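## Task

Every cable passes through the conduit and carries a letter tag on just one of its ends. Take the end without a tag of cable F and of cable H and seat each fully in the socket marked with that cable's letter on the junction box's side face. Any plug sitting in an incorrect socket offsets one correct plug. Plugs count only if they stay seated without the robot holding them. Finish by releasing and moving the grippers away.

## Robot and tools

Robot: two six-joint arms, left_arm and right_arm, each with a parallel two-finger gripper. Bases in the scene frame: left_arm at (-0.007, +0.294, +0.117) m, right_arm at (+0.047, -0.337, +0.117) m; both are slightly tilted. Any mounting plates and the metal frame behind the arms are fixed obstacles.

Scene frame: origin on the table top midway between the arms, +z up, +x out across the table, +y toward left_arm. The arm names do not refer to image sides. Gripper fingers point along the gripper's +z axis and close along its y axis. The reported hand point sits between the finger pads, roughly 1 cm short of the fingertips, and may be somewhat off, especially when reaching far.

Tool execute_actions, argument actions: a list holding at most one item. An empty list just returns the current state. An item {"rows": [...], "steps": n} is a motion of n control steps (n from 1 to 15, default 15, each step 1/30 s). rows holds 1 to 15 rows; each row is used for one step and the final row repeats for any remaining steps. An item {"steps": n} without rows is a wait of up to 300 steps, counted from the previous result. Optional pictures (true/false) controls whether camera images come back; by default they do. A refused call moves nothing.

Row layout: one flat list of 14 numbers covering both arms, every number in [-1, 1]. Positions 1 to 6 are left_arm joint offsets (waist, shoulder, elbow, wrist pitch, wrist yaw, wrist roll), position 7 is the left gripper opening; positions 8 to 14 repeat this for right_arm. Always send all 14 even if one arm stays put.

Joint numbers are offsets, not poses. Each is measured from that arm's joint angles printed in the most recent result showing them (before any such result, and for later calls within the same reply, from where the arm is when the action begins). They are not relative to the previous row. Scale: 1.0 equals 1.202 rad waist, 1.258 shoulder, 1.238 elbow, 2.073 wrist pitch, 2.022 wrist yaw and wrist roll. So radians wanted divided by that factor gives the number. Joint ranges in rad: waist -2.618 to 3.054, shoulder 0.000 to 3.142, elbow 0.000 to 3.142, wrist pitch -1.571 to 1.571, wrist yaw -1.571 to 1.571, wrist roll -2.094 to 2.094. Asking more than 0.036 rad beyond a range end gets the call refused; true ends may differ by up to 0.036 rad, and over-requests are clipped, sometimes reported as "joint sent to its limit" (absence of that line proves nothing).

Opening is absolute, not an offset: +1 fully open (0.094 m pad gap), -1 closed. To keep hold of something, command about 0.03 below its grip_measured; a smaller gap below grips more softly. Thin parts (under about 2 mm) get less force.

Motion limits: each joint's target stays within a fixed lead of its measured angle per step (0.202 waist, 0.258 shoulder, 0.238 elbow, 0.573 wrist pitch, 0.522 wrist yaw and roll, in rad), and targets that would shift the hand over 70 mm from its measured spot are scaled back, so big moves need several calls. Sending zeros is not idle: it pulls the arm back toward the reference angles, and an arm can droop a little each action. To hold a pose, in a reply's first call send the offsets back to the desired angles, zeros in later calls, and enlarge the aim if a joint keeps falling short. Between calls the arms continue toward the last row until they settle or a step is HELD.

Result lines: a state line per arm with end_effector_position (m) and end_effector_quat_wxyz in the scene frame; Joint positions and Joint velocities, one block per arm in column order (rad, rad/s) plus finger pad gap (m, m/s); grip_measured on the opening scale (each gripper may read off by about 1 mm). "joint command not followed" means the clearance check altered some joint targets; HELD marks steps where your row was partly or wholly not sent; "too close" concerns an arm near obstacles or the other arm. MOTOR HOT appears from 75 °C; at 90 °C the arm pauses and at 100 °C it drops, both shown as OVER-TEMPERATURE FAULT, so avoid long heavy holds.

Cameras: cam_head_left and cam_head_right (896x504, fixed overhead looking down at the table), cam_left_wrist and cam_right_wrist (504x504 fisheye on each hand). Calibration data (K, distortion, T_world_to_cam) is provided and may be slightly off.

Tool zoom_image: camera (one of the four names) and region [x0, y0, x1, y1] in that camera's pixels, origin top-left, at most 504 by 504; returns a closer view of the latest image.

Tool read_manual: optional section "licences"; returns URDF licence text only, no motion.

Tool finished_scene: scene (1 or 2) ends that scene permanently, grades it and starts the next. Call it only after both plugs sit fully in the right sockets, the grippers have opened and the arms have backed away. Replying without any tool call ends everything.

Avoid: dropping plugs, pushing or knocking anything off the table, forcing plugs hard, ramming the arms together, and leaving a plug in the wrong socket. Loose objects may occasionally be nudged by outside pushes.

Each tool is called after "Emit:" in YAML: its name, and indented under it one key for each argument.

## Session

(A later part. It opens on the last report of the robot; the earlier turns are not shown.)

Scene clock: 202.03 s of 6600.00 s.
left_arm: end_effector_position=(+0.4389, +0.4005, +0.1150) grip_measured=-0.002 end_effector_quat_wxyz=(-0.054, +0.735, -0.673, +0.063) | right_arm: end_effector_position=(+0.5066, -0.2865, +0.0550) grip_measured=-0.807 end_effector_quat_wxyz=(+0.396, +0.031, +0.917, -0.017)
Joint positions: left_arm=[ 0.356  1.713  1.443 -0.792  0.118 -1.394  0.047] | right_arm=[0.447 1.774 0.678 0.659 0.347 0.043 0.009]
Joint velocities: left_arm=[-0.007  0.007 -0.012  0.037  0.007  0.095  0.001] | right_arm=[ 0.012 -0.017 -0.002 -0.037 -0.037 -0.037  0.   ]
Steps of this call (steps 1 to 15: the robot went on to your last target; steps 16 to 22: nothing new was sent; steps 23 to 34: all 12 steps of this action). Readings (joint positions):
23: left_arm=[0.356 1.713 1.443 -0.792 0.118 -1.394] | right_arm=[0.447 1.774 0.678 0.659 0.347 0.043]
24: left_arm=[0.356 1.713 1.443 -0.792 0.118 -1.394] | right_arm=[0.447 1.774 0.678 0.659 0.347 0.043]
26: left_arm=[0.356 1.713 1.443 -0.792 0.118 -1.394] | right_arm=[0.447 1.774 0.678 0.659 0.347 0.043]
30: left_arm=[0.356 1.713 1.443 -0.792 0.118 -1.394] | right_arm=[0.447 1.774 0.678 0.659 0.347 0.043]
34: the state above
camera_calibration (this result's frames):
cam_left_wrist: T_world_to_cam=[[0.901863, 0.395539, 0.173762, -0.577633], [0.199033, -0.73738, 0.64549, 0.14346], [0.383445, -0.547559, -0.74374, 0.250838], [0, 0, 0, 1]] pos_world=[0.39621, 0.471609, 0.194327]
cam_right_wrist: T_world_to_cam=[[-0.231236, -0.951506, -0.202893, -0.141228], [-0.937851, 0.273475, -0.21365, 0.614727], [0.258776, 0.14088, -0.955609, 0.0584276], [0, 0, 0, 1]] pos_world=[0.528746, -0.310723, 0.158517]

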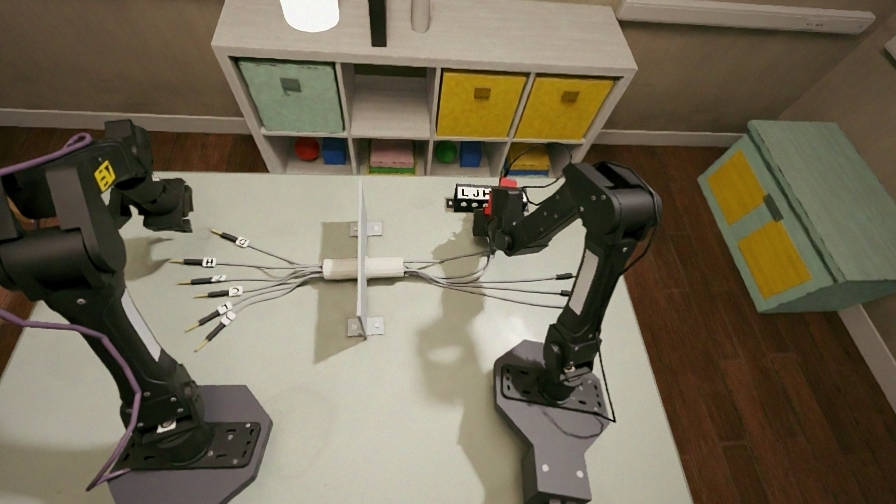

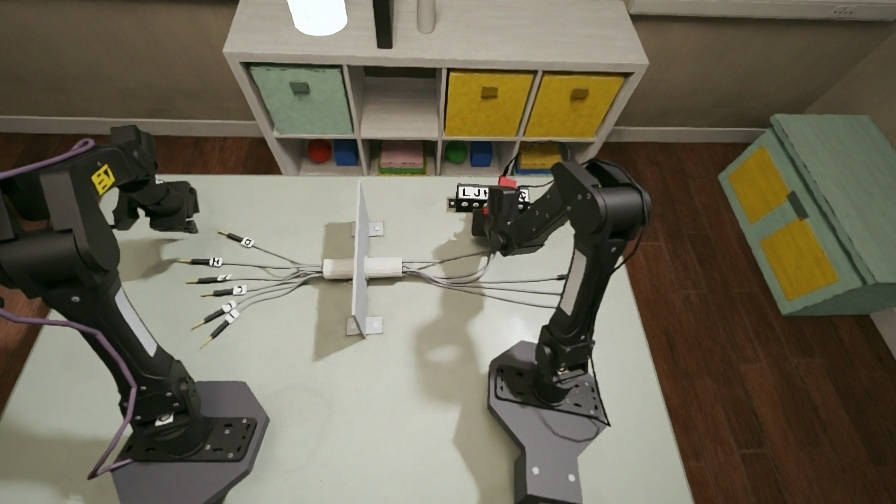

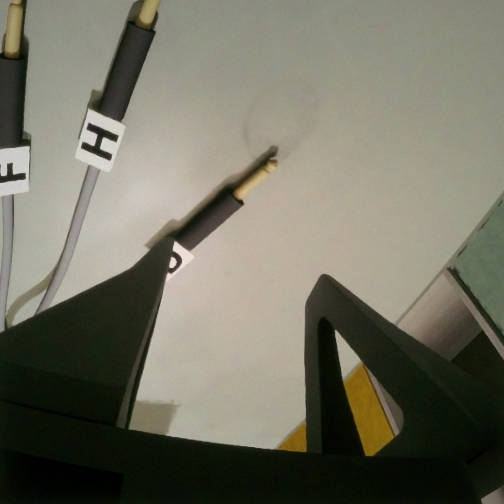

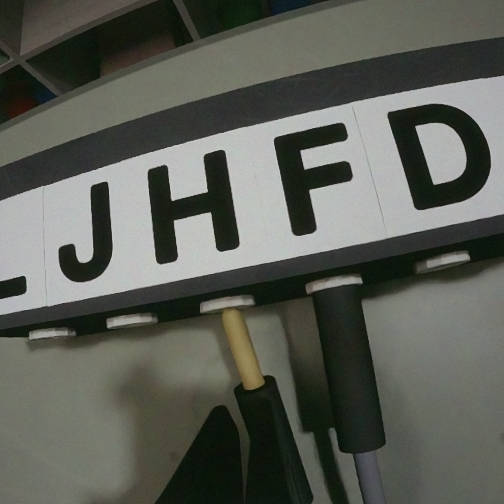

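Emit:
execute_actions:
  actions:
    - {"rows":[[0,0,0,0,0,0,0,0,0,0,0,0,0,-0.5]],"steps":12}

Emit:
zoom_image:
  camera: "cam_right_wrist"
  region: [100,200,404,504]

Scene clock: 203.40 s of 6600.00 s.
left_arm: end_effector_position=(+0.4389, +0.4003, +0.1150) grip_measured=-0.002 end_effector_quat_wxyz=(-0.054, +0.735, -0.673, +0.063) | right_arm: end_effector_position=(+0.5066, -0.2865, +0.0550) grip_measured=-0.503 end_effector_quat_wxyz=(+0.396, +0.031, +0.917, -0.017)
Joint positions: left_arm=[ 0.356  1.713  1.443 -0.792  0.119 -1.394  0.047] | right_arm=[0.447 1.774 0.678 0.659 0.347 0.043 0.023]
Joint velocities: left_arm=[ 0.017  0.007  0.007 -0.007  0.022  0.022 -0.001] | right_arm=[-0.002  0.002 -0.007  0.051 -0.022  0.007  0.001]
Steps of this call (steps 1 to 15: the robot went on to your last target; steps 16 to 29: nothing new was sent; steps 30 to 41: all 12 steps of this action). Readings (joint positions):
30: left_arm=[0.356 1.713 1.443 -0.792 0.118 -1.394] | right_arm=[0.447 1.774 0.678 0.659 0.347 0.043]
31: left_arm=[0.356 1.713 1.443 -0.792 0.119 -1.394] | right_arm=[0.447 1.774 0.678 0.659 0.347 0.043]
33: left_arm=[0.356 1.713 1.443 -0.792 0.119 -1.394] | right_arm=[0.447 1.774 0.678 0.659 0.347 0.043]
37: left_arm=[0.356 1.713 1.443 -0.792 0.119 -1.394] | right_arm=[0.447 1.774 0.678 0.659 0.347 0.043]
41: the state above
camera_calibration (this result's frames):
cam_left_wrist: T_world_to_cam=[[0.901876, 0.395556, 0.173654, -0.577614], [0.198815, -0.736934, 0.646065, 0.143203], [0.383527, -0.548145, -0.743266, 0.250902], [0, 0, 0, 1]] pos_world=[0.396238, 0.47154, 0.194273]
cam_right_wrist: T_world_to_cam=[[-0.231236, -0.951506, -0.202893, -0.141228], [-0.937851, 0.273475, -0.21365, 0.614727], [0.258776, 0.14088, -0.955609, 0.0584276], [0, 0, 0, 1]] pos_world=[0.528746, -0.310723, 0.158517]

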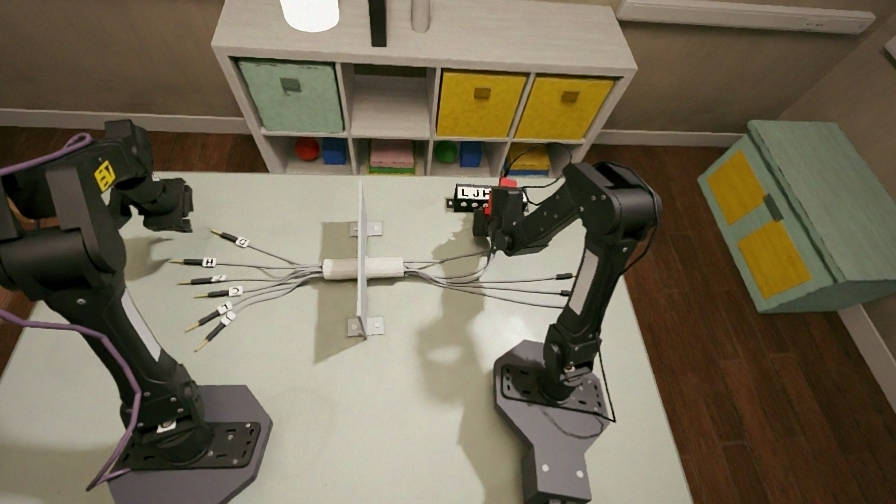

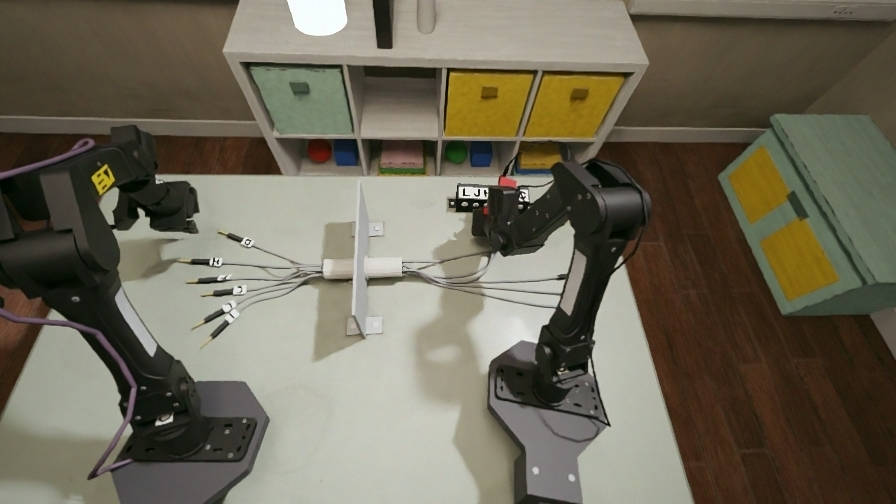

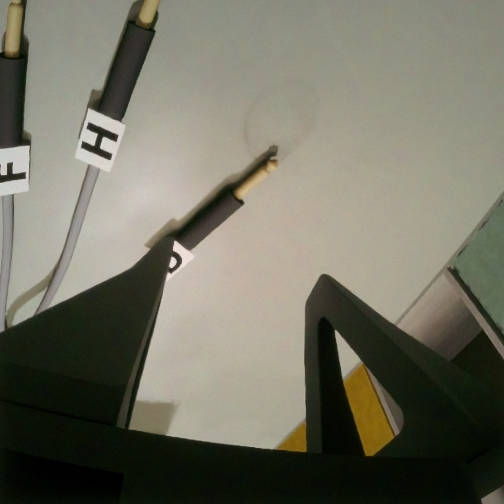

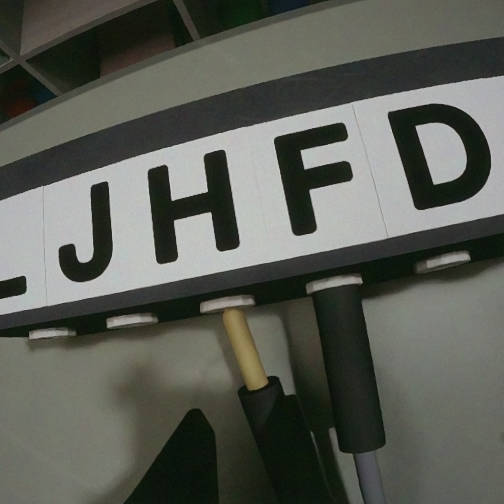

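Region (100, 200, 404, 504) of cam_right_wrist's 504x504 image, scaled by 1.658, with more detail than that image has.

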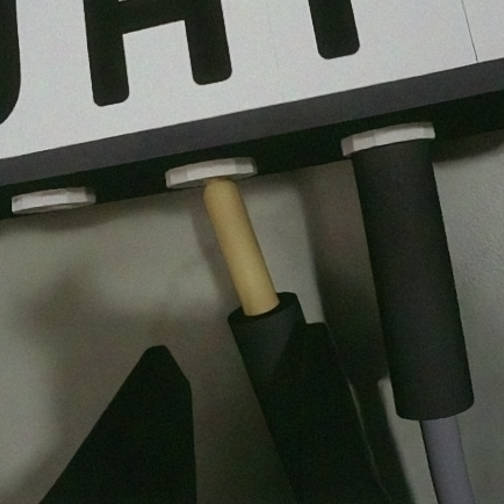

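Emit:
execute_actions:
  actions:
    - {"rows":[[0,0,0,0,0,0,0,0,-0.04,-0.01,0,0,0,-0.5],[0,0,0,0,0,0,0,0,-0.06,-0.03,0,0,0,-0.5],[0,0,0,0,0,0,0,0,-0.08,-0.05,-0.01,0,0,-0.5],[0,0,0,0,0,0,0,0,-0.1,-0.07,-0.02,0,0,-0.5],[0,0,0,0,0,0,0,0,-0.12,-0.09,-0.03,0,0,-0.5],[0,0,0,0,0,0,0,0,-0.14,-0.11,-0.05,0,0,-0.5],[0,0,0,0,0,0,0,0,-0.16,-0.13,-0.07,0,0,-0.4]],"steps":15}

Scene clock: 205.20 s of 6600.00 s.
left_arm: end_effector_position=(+0.4390, +0.4001, +0.1150) grip_measured=-0.002 end_effector_quat_wxyz=(-0.054, +0.735, -0.673, +0.064) | right_arm: end_effector_position=(+0.4571, -0.2986, +0.0617) grip_measured=-0.403 end_effector_quat_wxyz=(+0.356, +0.018, +0.934, -0.023)
Joint positions: left_arm=[ 0.356  1.713  1.443 -0.792  0.12  -1.394  0.047] | right_arm=[0.447 1.596 0.532 0.535 0.346 0.043 0.028]
Joint velocities: left_arm=[-0.007 -0.007  0.012 -0.022  0.037 -0.007 -0.   ] | right_arm=[-0.012 -0.012 -0.012 -0.066  0.037 -0.007 -0.001]
Steps of this call (steps 1 to 15: the robot went on to your last target; steps 16 to 39: nothing new was sent; steps 40 to 54: all 15 steps of this action). Readings (joint positions):
40: left_arm=[0.356 1.713 1.443 -0.792 0.120 -1.394] | right_arm=[0.447 1.773 0.678 0.658 0.347 0.043]
41: left_arm=[0.356 1.713 1.443 -0.792 0.120 -1.394] | right_arm=[0.447 1.767 0.675 0.658 0.346 0.043]
43: left_arm=[0.356 1.713 1.443 -0.792 0.120 -1.394] | right_arm=[0.447 1.732 0.649 0.653 0.346 0.043]
47: left_arm=[0.356 1.713 1.443 -0.792 0.120 -1.394] | right_arm=[0.447 1.620 0.561 0.603 0.346 0.043]
54: the state above
camera_calibration (this result's frames):
cam_left_wrist: T_world_to_cam=[[0.901896, 0.395581, 0.173492, -0.577585], [0.198489, -0.736266, 0.646927, 0.142817], [0.383649, -0.549025, -0.742553, 0.250997], [0, 0, 0, 1]] pos_world=[0.396279, 0.471437, 0.194193]
cam_right_wrist: T_world_to_cam=[[-0.229793, -0.959173, -0.164871, -0.16808], [-0.957943, 0.25283, -0.135733, 0.571289], [0.171875, 0.126746, -0.976931, 0.116182], [0, 0, 0, 1]] pos_world=[0.48867, -0.320382, 0.163333]

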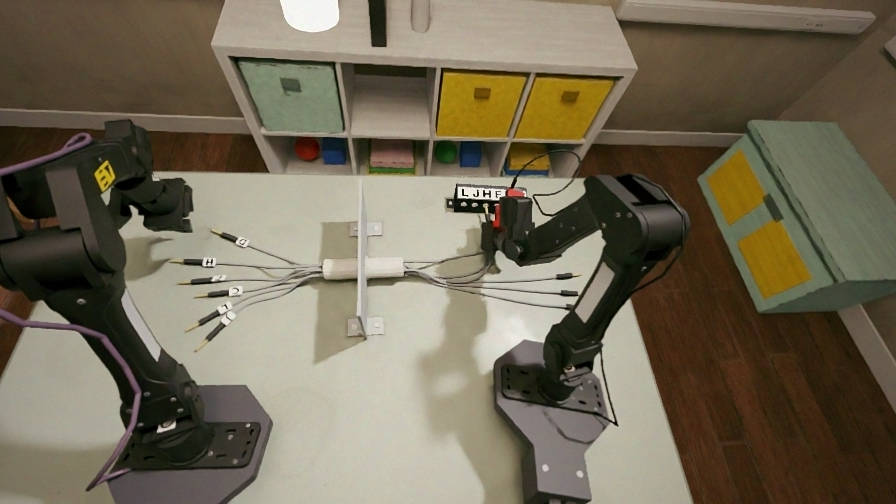

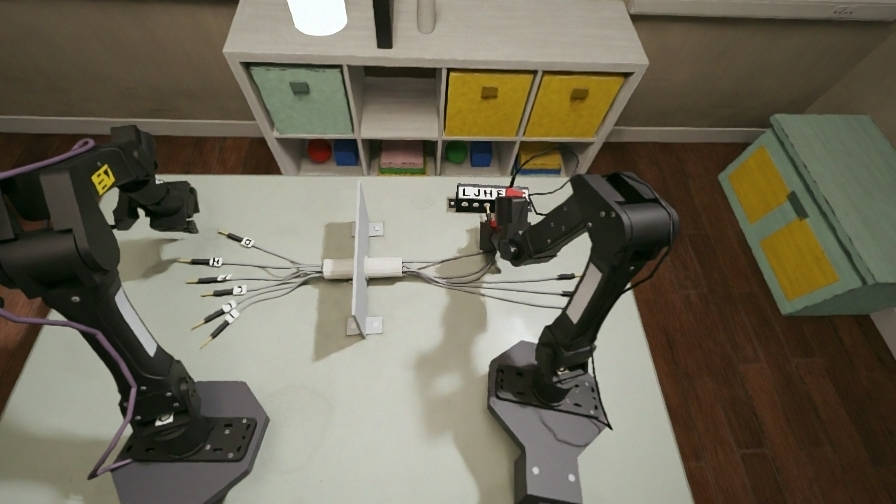

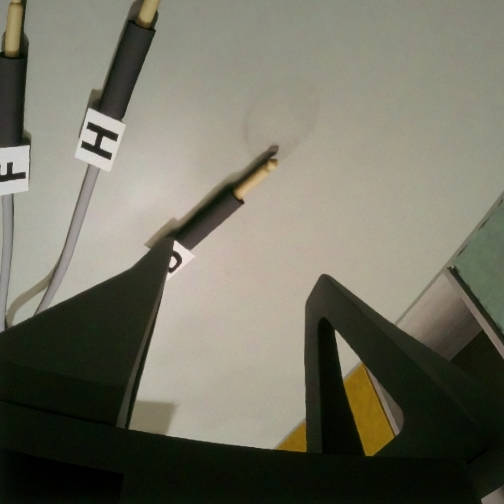

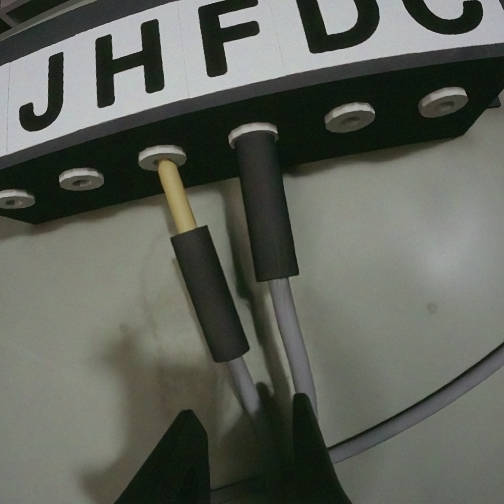

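Emit:
execute_actions:
  actions:
    - {"rows":[[0,0,0,0,0,0,0,0.012,0.03,0.0,0.03,0,0,-0.55],[0,0,0,0,0,0,0,0.014,0.06,0.01,0.06,0,0,-0.55],[0,0,0,0,0,0,0,0.016,0.09,0.02,0.08,0,0,-0.55],[0,0,0,0,0,0,0,0.016,0.12,0.03,0.1,0,0,-0.55],[0,0,0,0,0,0,0,0.016,0.15,0.045,0.12,0,0,-0.55],[0,0,0,0,0,0,0,0.016,0.17,0.055,0.135,0,0,-0.55],[0,0,0,0,0,0,0,0.016,0.19,0.065,0.148,0,0,-0.55],[0,0,0,0,0,0,0,0.016,0.205,0.073,0.156,0,0,-0.55]],"steps":15}

Scene clock: 210.87 s of 6600.00 s.
left_arm: end_effector_position=(+0.4390, +0.4000, +0.1150) grip_measured=-0.002 end_effector_quat_wxyz=(-0.054, +0.735, -0.673, +0.064) | right_arm: end_effector_position=(+0.4817, -0.2863, +0.0282) grip_measured=-0.547 end_effector_quat_wxyz=(+0.390, +0.029, +0.920, -0.017)
Joint positions: left_arm=[ 0.356  1.713  1.443 -0.792  0.121 -1.394  0.047] | right_arm=[0.447 1.854 0.59  0.812 0.346 0.043 0.021]
Joint velocities: left_arm=[ 0.002 -0.007 -0.002 -0.051  0.007  0.022  0.   ] | right_arm=[-0.007 -0.007 -0.002  0.227 -0.022 -0.066 -0.001]
Steps of this call (steps 1 to 30: the robot went on to your last target; steps 31 to 90: nothing new was sent; then 2.17 s passed at rest; steps 91 to 105: all 15 steps of this action). Readings (joint positions):
91: left_arm=[0.356 1.713 1.443 -0.792 0.120 -1.394] | right_arm=[0.447 1.598 0.532 0.530 0.346 0.043]
92: left_arm=[0.356 1.713 1.443 -0.792 0.121 -1.394] | right_arm=[0.447 1.609 0.532 0.550 0.346 0.043]
94: left_arm=[0.356 1.713 1.443 -0.792 0.121 -1.394] | right_arm=[0.447 1.657 0.535 0.614 0.346 0.043]
98: left_arm=[0.356 1.713 1.443 -0.792 0.121 -1.394] | right_arm=[0.447 1.805 0.574 0.724 0.346 0.043]
105: the state above
camera_calibration (this result's frames):
cam_left_wrist: T_world_to_cam=[[0.901909, 0.395598, 0.173385, -0.577566], [0.198271, -0.73582, 0.647502, 0.142561], [0.38373, -0.54961, -0.742078, 0.251061], [0, 0, 0, 1]] pos_world=[0.396307, 0.471369, 0.194139]
cam_right_wrist: T_world_to_cam=[[-0.230756, -0.952828, -0.197155, -0.152937], [-0.941755, 0.269656, -0.200955, 0.586028], [0.244639, 0.1393, -0.959556, 0.0457316], [0, 0, 0, 1]] pos_world=[0.505416, -0.310119, 0.131495]

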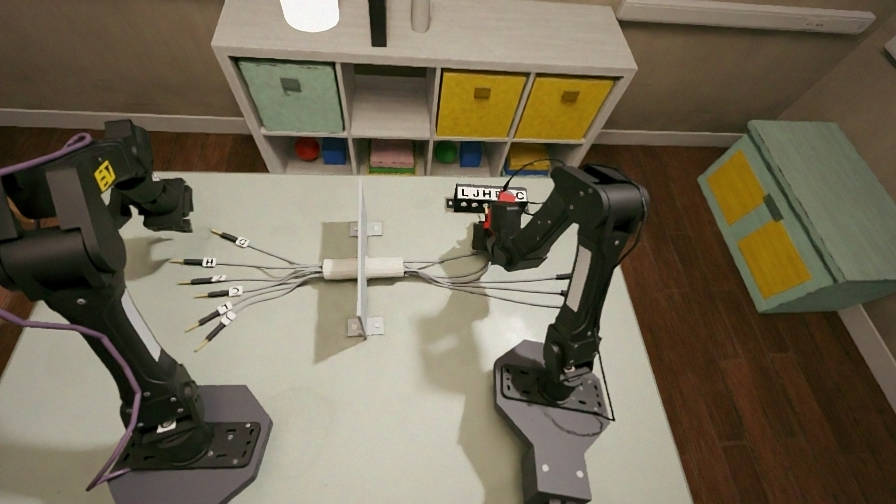

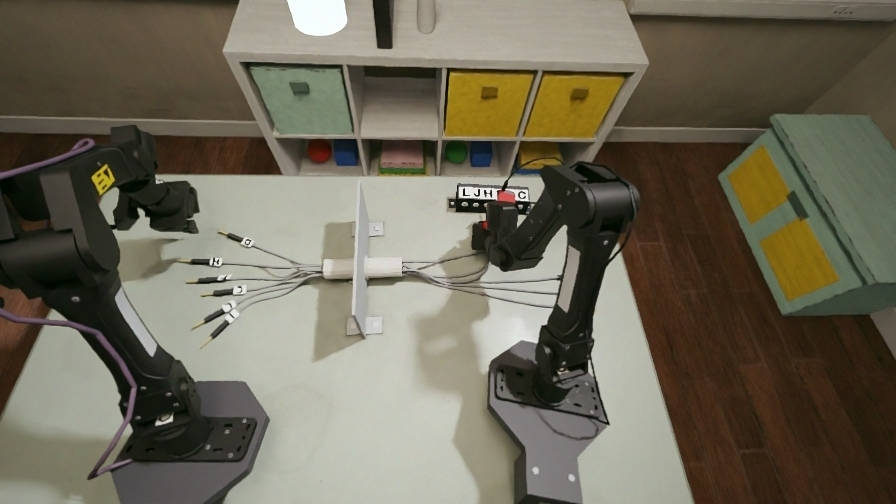

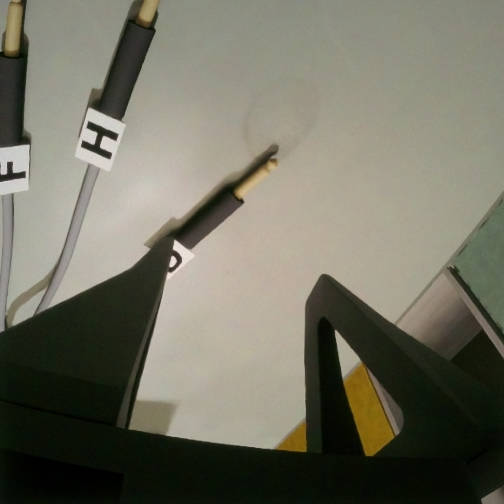

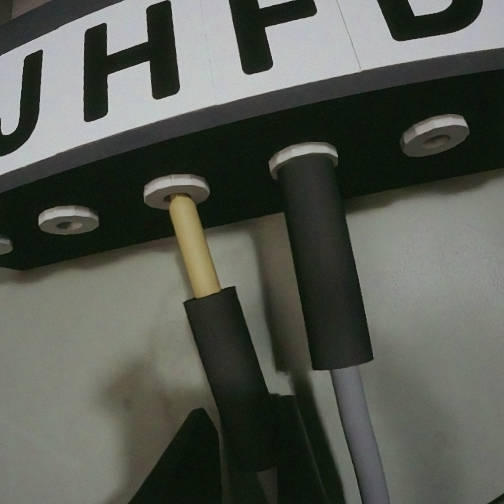

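Emit:
execute_actions:
  actions:
    - {"rows":[[0,0,0,0,0,0,0,0,0.03,0.04,0.01,0,0,-0.55],[0,0,0,0,0,0,0,0,0.03,0.04,0.01,0,0,-0.55],[0,0,0,0,0,0,0,0,0.03,0.04,0.01,0,0,-0.55],[0,0,0,0,0,0,0,0,0.03,0.04,0.01,0,0,-0.55],[0,0,0,0,0,0,0,0,0.03,0.04,0.01,0,0,-0.55],[0,0,0,0,0,0,0,0,0.03,0.04,0.01,0,0,-0.55],[0,0,0,0,0,0,0,0,0.03,0.04,0.01,0,0,-0.8]],"steps":15}

Scene clock: 213.97 s of 6600.00 s.
left_arm: end_effector_position=(+0.4391, +0.3999, +0.1150) grip_measured=-0.002 end_effector_quat_wxyz=(-0.053, +0.734, -0.673, +0.064) | right_arm: end_effector_position=(+0.4900, -0.2845, +0.0283) grip_measured=-0.761 end_effector_quat_wxyz=(+0.400, +0.032, +0.916, -0.016)
Joint positions: left_arm=[ 0.356  1.713  1.443 -0.792  0.122 -1.394  0.047] | right_arm=[0.447 1.88  0.612 0.839 0.346 0.043 0.011]
Joint velocities: left_arm=[-0.022  0.002 -0.007  0.007  0.007 -0.051  0.   ] | right_arm=[-0.007  0.002  0.002 -0.022  0.066  0.022 -0.   ]
Steps of this call (steps 1 to 30: the robot went on to your last target; steps 31 to 78: nothing new was sent; steps 79 to 93: all 15 steps of this action). Readings (joint positions):
79: left_arm=[0.356 1.713 1.443 -0.792 0.121 -1.394] | right_arm=[0.447 1.856 0.592 0.839 0.346 0.043]
80: left_arm=[0.356 1.713 1.443 -0.792 0.121 -1.394] | right_arm=[0.447 1.863 0.599 0.839 0.346 0.043]
82: left_arm=[0.356 1.713 1.443 -0.792 0.122 -1.394] | right_arm=[0.447 1.875 0.610 0.839 0.346 0.043]
86: left_arm=[0.356 1.713 1.443 -0.792 0.122 -1.394] | right_arm=[0.447 1.880 0.612 0.839 0.346 0.043]
93: the state above
camera_calibration (this result's frames):
cam_left_wrist: T_world_to_cam=[[0.901922, 0.395615, 0.173277, -0.577547], [0.198053, -0.735373, 0.648075, 0.142304], [0.383812, -0.550196, -0.741602, 0.251124], [0, 0, 0, 1]] pos_world=[0.396335, 0.4713, 0.194086]
cam_right_wrist: T_world_to_cam=[[-0.230639, -0.950787, -0.206907, -0.148512], [-0.935803, 0.275002, -0.220561, 0.592511], [0.266607, 0.142754, -0.953175, 0.0335262], [0, 0, 0, 1]] pos_world=[0.511282, -0.308931, 0.131913]

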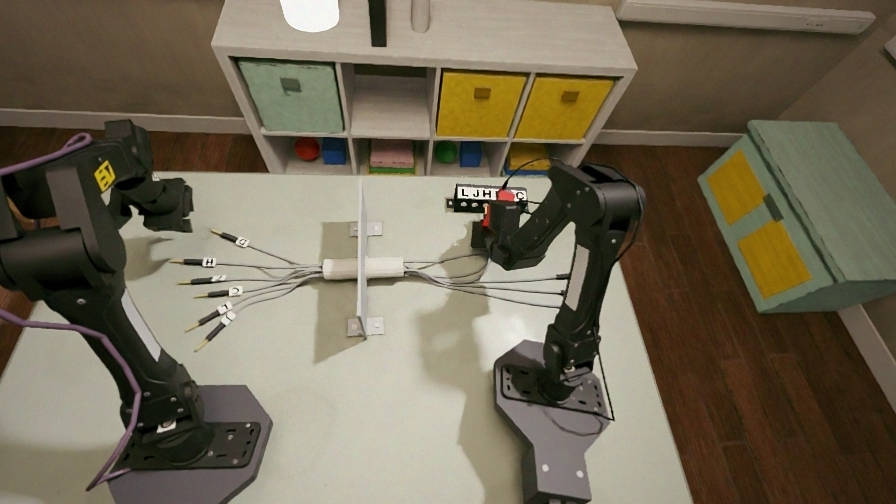

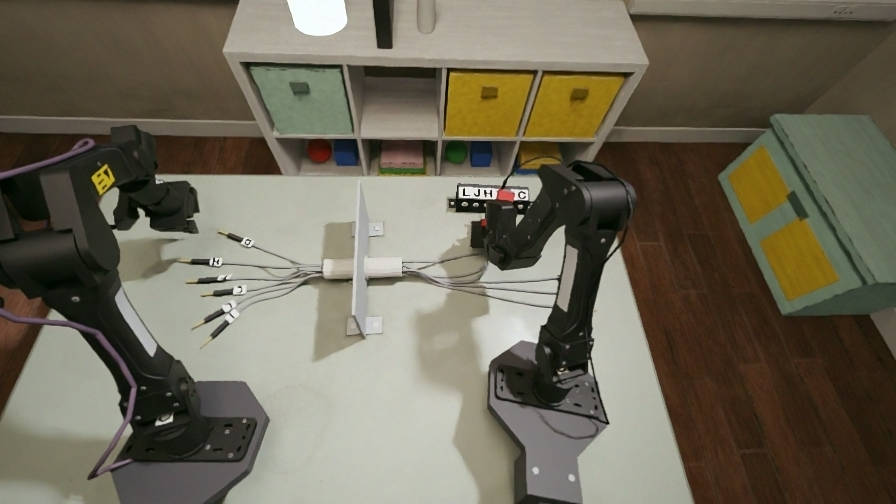

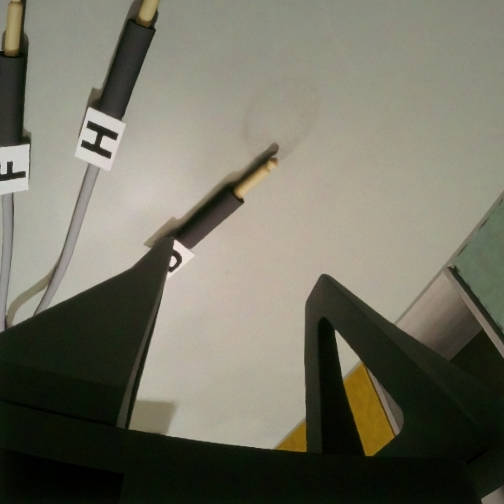

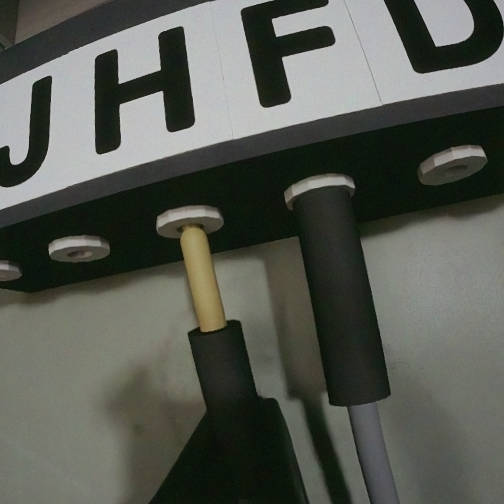

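Emit:
execute_actions:
  actions:
    - {"rows":[[0,0,0,0,0,0,0,0,-0.03,0,-0.005,0,0,-0.79],[0,0,0,0,0,0,0,0,-0.04,-0.005,-0.01,0,0,-0.79],[0,0,0,0,0,0,0,0,-0.05,-0.01,-0.016,0,0,-0.79],[0,0,0,0,0,0,0,0,-0.06,-0.014,-0.022,0,0,-0.79],[0,0,0,0,0,0,0,0,-0.07,-0.018,-0.028,0,0,-0.79],[0,0,0,0,0,0,0,0,-0.08,-0.022,-0.034,0,0,-0.79],[0,0,0,0,0,0,0,0,-0.09,-0.025,-0.039,0,0,-0.79],[0,0,0,0,0,0,0,0,-0.096,-0.027,-0.042,0,0,-0.79]],"steps":15}

Scene clock: 215.87 s of 6600.00 s.
left_arm: end_effector_position=(+0.4391, +0.3997, +0.1150) grip_measured=-0.002 end_effector_quat_wxyz=(-0.053, +0.734, -0.673, +0.065) | right_arm: end_effector_position=(+0.4853, -0.2876, +0.0431) grip_measured=-0.761 end_effector_quat_wxyz=(+0.393, +0.029, +0.919, -0.014)
Joint positions: left_arm=[ 0.356  1.713  1.443 -0.792  0.123 -1.394  0.047] | right_arm=[0.447 1.788 0.593 0.751 0.34  0.043 0.011]
Joint velocities: left_arm=[ 0.012 -0.007 -0.007 -0.051  0.007 -0.022 -0.   ] | right_arm=[-0.002 -0.007 -0.007  0.037  0.037 -0.037 -0.001]
Steps of this call (steps 1 to 15: the robot went on to your last target; steps 16 to 42: nothing new was sent; steps 43 to 57: all 15 steps of this action). Readings (joint positions):
43: left_arm=[0.356 1.713 1.443 -0.792 0.122 -1.394] | right_arm=[0.447 1.880 0.612 0.838 0.346 0.043]
44: left_arm=[0.356 1.713 1.443 -0.792 0.122 -1.394] | right_arm=[0.447 1.878 0.612 0.836 0.346 0.043]
46: left_arm=[0.356 1.713 1.443 -0.792 0.123 -1.394] | right_arm=[0.447 1.864 0.612 0.818 0.345 0.043]
50: left_arm=[0.356 1.713 1.443 -0.792 0.123 -1.394] | right_arm=[0.447 1.824 0.600 0.761 0.340 0.043]
57: the state above
camera_calibration (this result's frames):
cam_left_wrist: T_world_to_cam=[[0.901942, 0.395641, 0.173115, -0.577518], [0.197726, -0.734702, 0.648936, 0.141918], [0.383933, -0.551073, -0.740887, 0.251218], [0, 0, 0, 1]] pos_world=[0.396376, 0.471197, 0.194006]
cam_right_wrist: T_world_to_cam=[[-0.227068, -0.952302, -0.203867, -0.151826], [-0.940897, 0.268535, -0.2064, 0.59224], [0.251301, 0.144951, -0.956994, 0.0575646], [0, 0, 0, 1]] pos_world=[0.508296, -0.311965, 0.146375]

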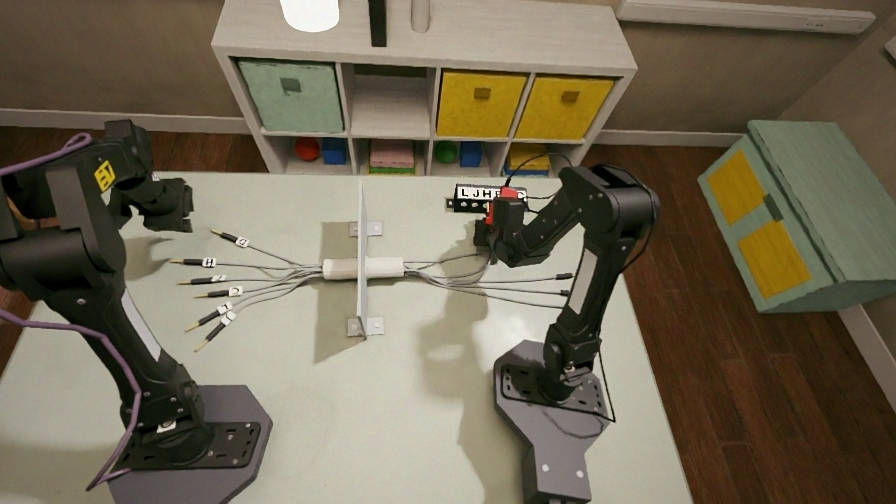

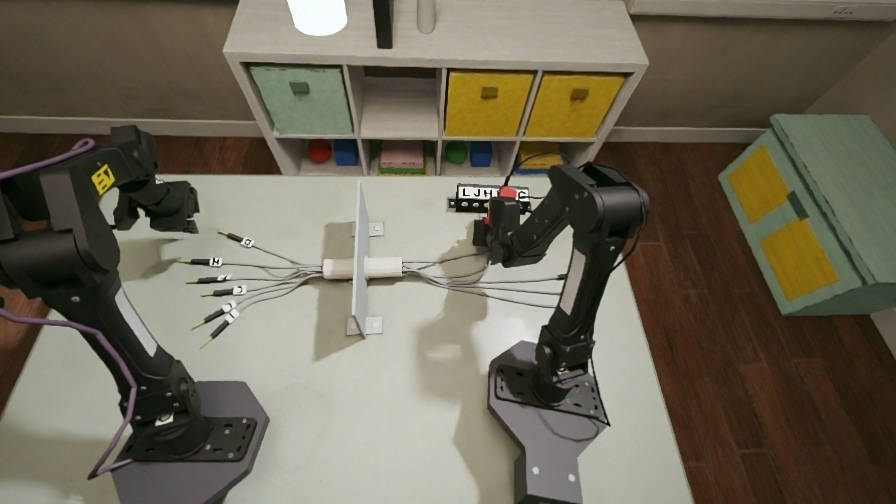

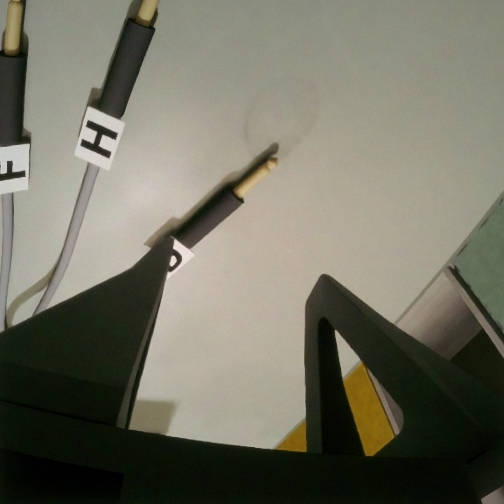

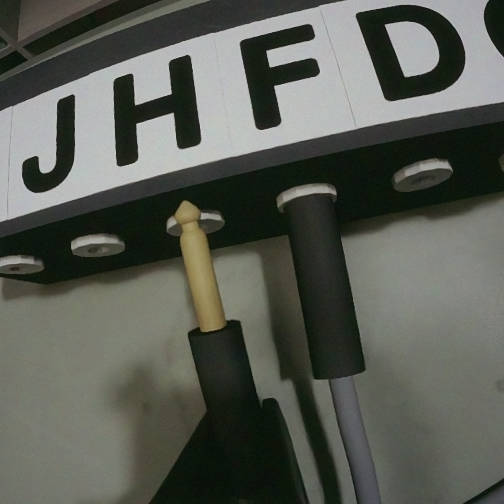

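Emit:
execute_actions:
  actions:
    - {"rows":[[0,0,0,0,0,0,0,0,-0.02,-0.03,0.02,0,0,-0.8],[0,0,0,0,0,0,0,0,-0.02,-0.06,0.04,0,0,-0.8],[0,0,0,0,0,0,0,0,-0.01,-0.09,0.06,0,0,-0.8],[0,0,0,0,0,0,0,0,0.0,-0.12,0.08,0,0,-0.8],[0,0,0,0,0,0,0,0,0.02,-0.12,0.083,0,0,-0.8],[0,0,0,0,0,0,0,0,0.03,-0.12,0.083,0,0,-0.8],[0,0,0,0,0,0,0,0,0.03,-0.12,0.083,0,0,-0.8],[0,0,0,0,0,0,0,0,0.03,-0.12,0.083,0,0,-0.8],[0,0,0,0,0,0,0,0,0.03,-0.12,0.083,0,0,-0.8],[0,0,0,0,0,0,0,0,0.03,-0.12,0.083,0,0,-0.5]],"steps":15}

Scene clock: 217.73 s of 6600.00 s.
left_arm: end_effector_position=(+0.4391, +0.3996, +0.1151) grip_measured=-0.002 end_effector_quat_wxyz=(-0.053, +0.734, -0.673, +0.065) | right_arm: end_effector_position=(+0.4476, -0.2922, +0.0256) grip_measured=-0.503 end_effector_quat_wxyz=(+0.383, +0.026, +0.923, -0.016)
Joint positions: left_arm=[ 0.356  1.713  1.443 -0.792  0.124 -1.394  0.047] | right_arm=[0.447 1.819 0.456 0.895 0.34  0.043 0.023]
Joint velocities: left_arm=[-0.007 -0.007 -0.007  0.007 -0.051  0.051 -0.001] | right_arm=[-0.017 -0.012 -0.012  0.022 -0.022  0.007  0.   ]
Steps of this call (steps 1 to 15: the robot went on to your last target; steps 16 to 41: nothing new was sent; steps 42 to 56: all 15 steps of this action). Readings (joint positions):
42: left_arm=[0.356 1.713 1.443 -0.792 0.123 -1.394] | right_arm=[0.447 1.788 0.590 0.754 0.340 0.043]
43: left_arm=[0.356 1.713 1.443 -0.792 0.123 -1.394] | right_arm=[0.447 1.788 0.581 0.768 0.340 0.043]
45: left_arm=[0.356 1.713 1.443 -0.792 0.123 -1.394] | right_arm=[0.447 1.788 0.536 0.819 0.340 0.043]
49: left_arm=[0.356 1.713 1.443 -0.792 0.124 -1.394] | right_arm=[0.447 1.809 0.460 0.864 0.340 0.043]
56: the state above
camera_calibration (this result's frames):
cam_left_wrist: T_world_to_cam=[[0.901955, 0.395657, 0.173007, -0.577499], [0.197508, -0.734254, 0.649509, 0.141661], [0.384014, -0.551657, -0.74041, 0.251281], [0, 0, 0, 1]] pos_world=[0.396404, 0.471128, 0.193953]
cam_right_wrist: T_world_to_cam=[[-0.227113, -0.954279, -0.194348, -0.169073], [-0.946415, 0.263321, -0.186978, 0.554913], [0.229605, 0.141469, -0.962948, 0.0597887], [0, 0, 0, 1]] pos_world=[0.473052, -0.315921, 0.128471]

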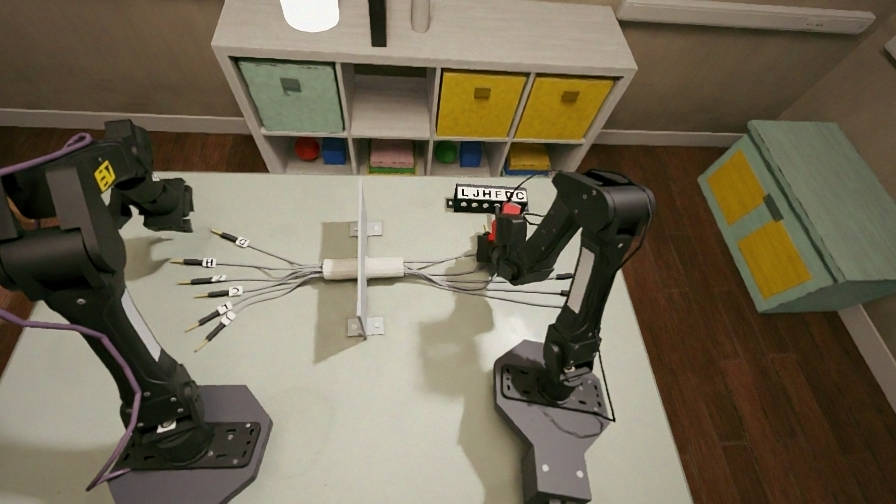

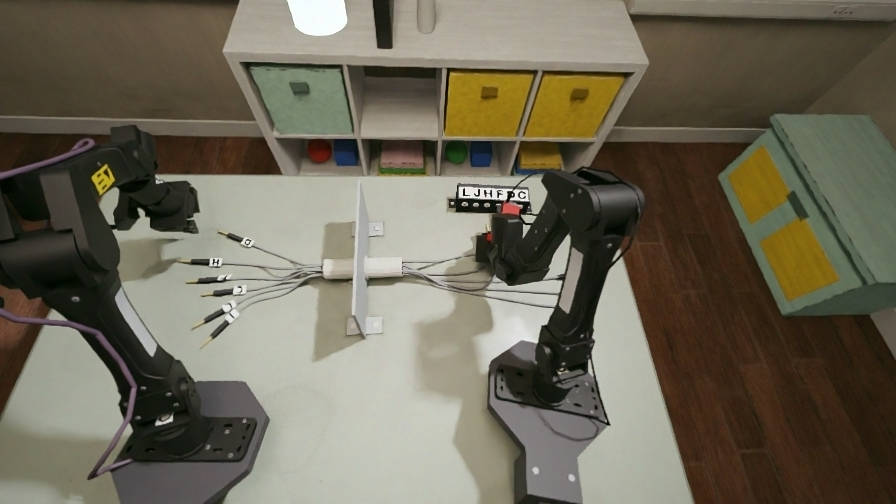

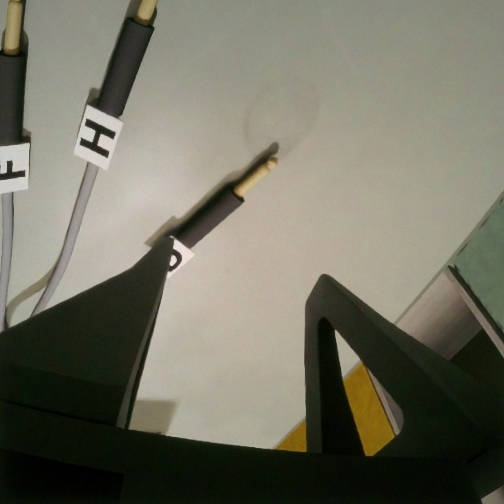

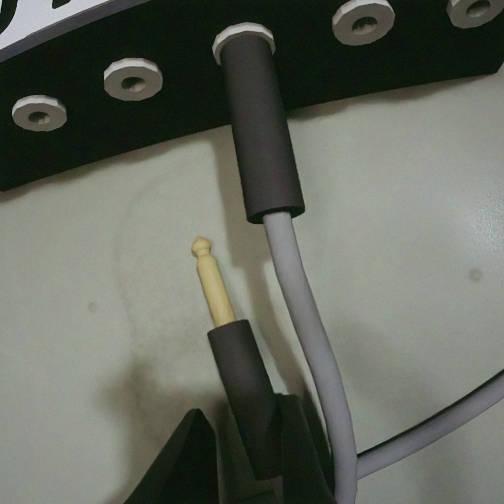

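Emit:
execute_actions:
  actions:
    - {"rows":[[0,0,0,0,0,0,0,0,0.0,0.04,0,0,0,-0.45],[0,0,0,0,0,0,0,0,0.015,0.055,-0.005,0,0,-0.45],[0,0,0,0,0,0,0,0,0.025,0.07,-0.012,0,0,-0.45],[0,0,0,0,0,0,0,0,0.035,0.08,-0.02,0,0,-0.45],[0,0,0,0,0,0,0,0,0.044,0.093,-0.027,0,0,-0.45]],"steps":15}

Scene clock: 219.37 s of 6600.00 s.
left_arm: end_effector_position=(+0.4392, +0.3994, +0.1151) grip_measured=-0.002 end_effector_quat_wxyz=(-0.053, +0.734, -0.674, +0.065) | right_arm: end_effector_position=(+0.4717, -0.2868, +0.0249) grip_measured=-0.453 end_effector_quat_wxyz=(+0.390, +0.028, +0.920, -0.015)
Joint positions: left_arm=[ 0.356  1.713  1.443 -0.792  0.124 -1.394  0.047] | right_arm=[0.447 1.859 0.549 0.857 0.34  0.043 0.026]
Joint velocities: left_arm=[ 0.007  0.007 -0.017  0.081 -0.007  0.051  0.002] | right_arm=[-0.007 -0.017  0.007 -0.051 -0.081  0.007 -0.001]
Steps of this call (steps 1 to 30: the robot went on to your last target; steps 31 to 34: nothing new was sent; steps 35 to 49: all 15 steps of this action). Readings (joint positions):
35: left_arm=[0.356 1.713 1.443 -0.792 0.124 -1.394] | right_arm=[0.447 1.819 0.458 0.904 0.340 0.043]
36: left_arm=[0.356 1.713 1.443 -0.792 0.124 -1.394] | right_arm=[0.447 1.820 0.465 0.898 0.340 0.043]
38: left_arm=[0.356 1.713 1.443 -0.792 0.124 -1.394] | right_arm=[0.447 1.831 0.496 0.888 0.340 0.043]
42: left_arm=[0.356 1.713 1.443 -0.792 0.124 -1.394] | right_arm=[0.447 1.857 0.548 0.872 0.340 0.043]
49: the state above
camera_calibration (this result's frames):
cam_left_wrist: T_world_to_cam=[[0.901969, 0.395674, 0.172899, -0.57748], [0.19729, -0.733806, 0.650081, 0.141404], [0.384095, -0.552242, -0.739933, 0.251344], [0, 0, 0, 1]] pos_world=[0.396432, 0.471059, 0.193899]
cam_right_wrist: T_world_to_cam=[[-0.227107, -0.952966, -0.200695, -0.158075], [-0.942787, 0.266789, -0.199942, 0.575768], [0.244082, 0.143805, -0.959033, 0.0465721], [0, 0, 0, 1]] pos_world=[0.495559, -0.310946, 0.12806]

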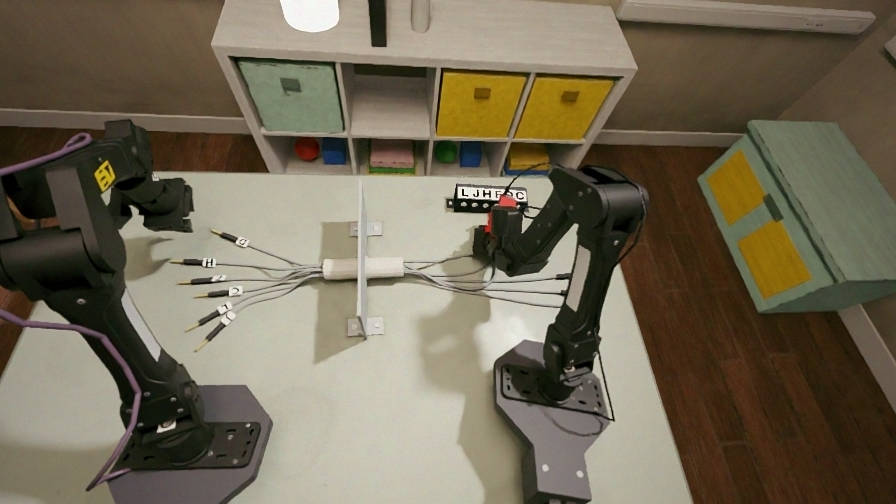

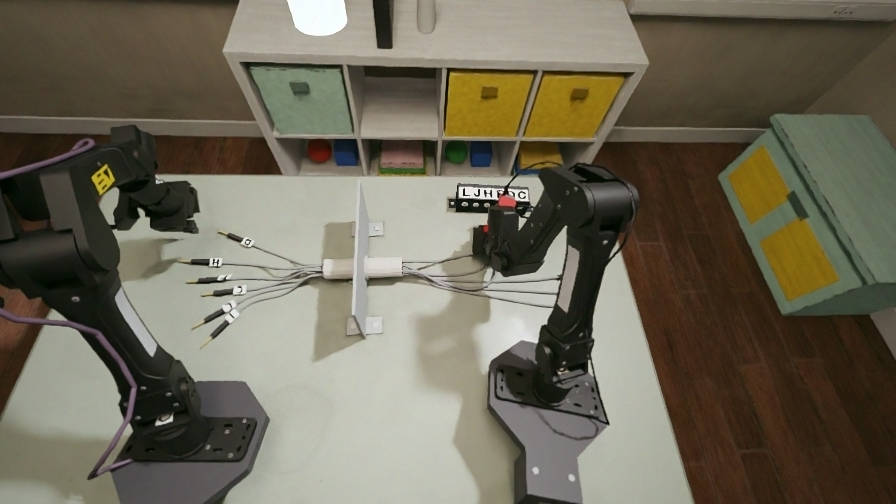

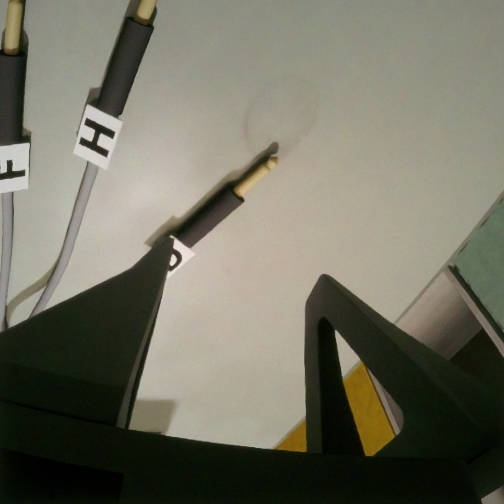

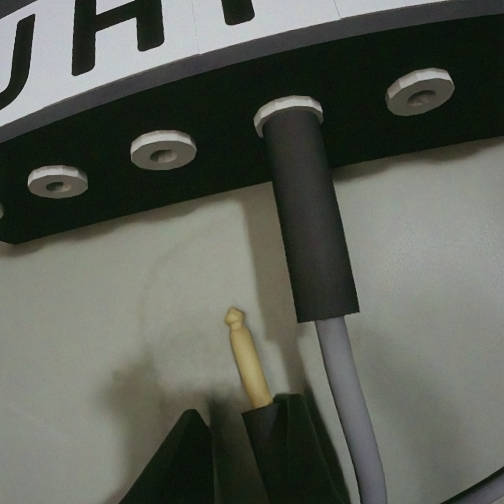

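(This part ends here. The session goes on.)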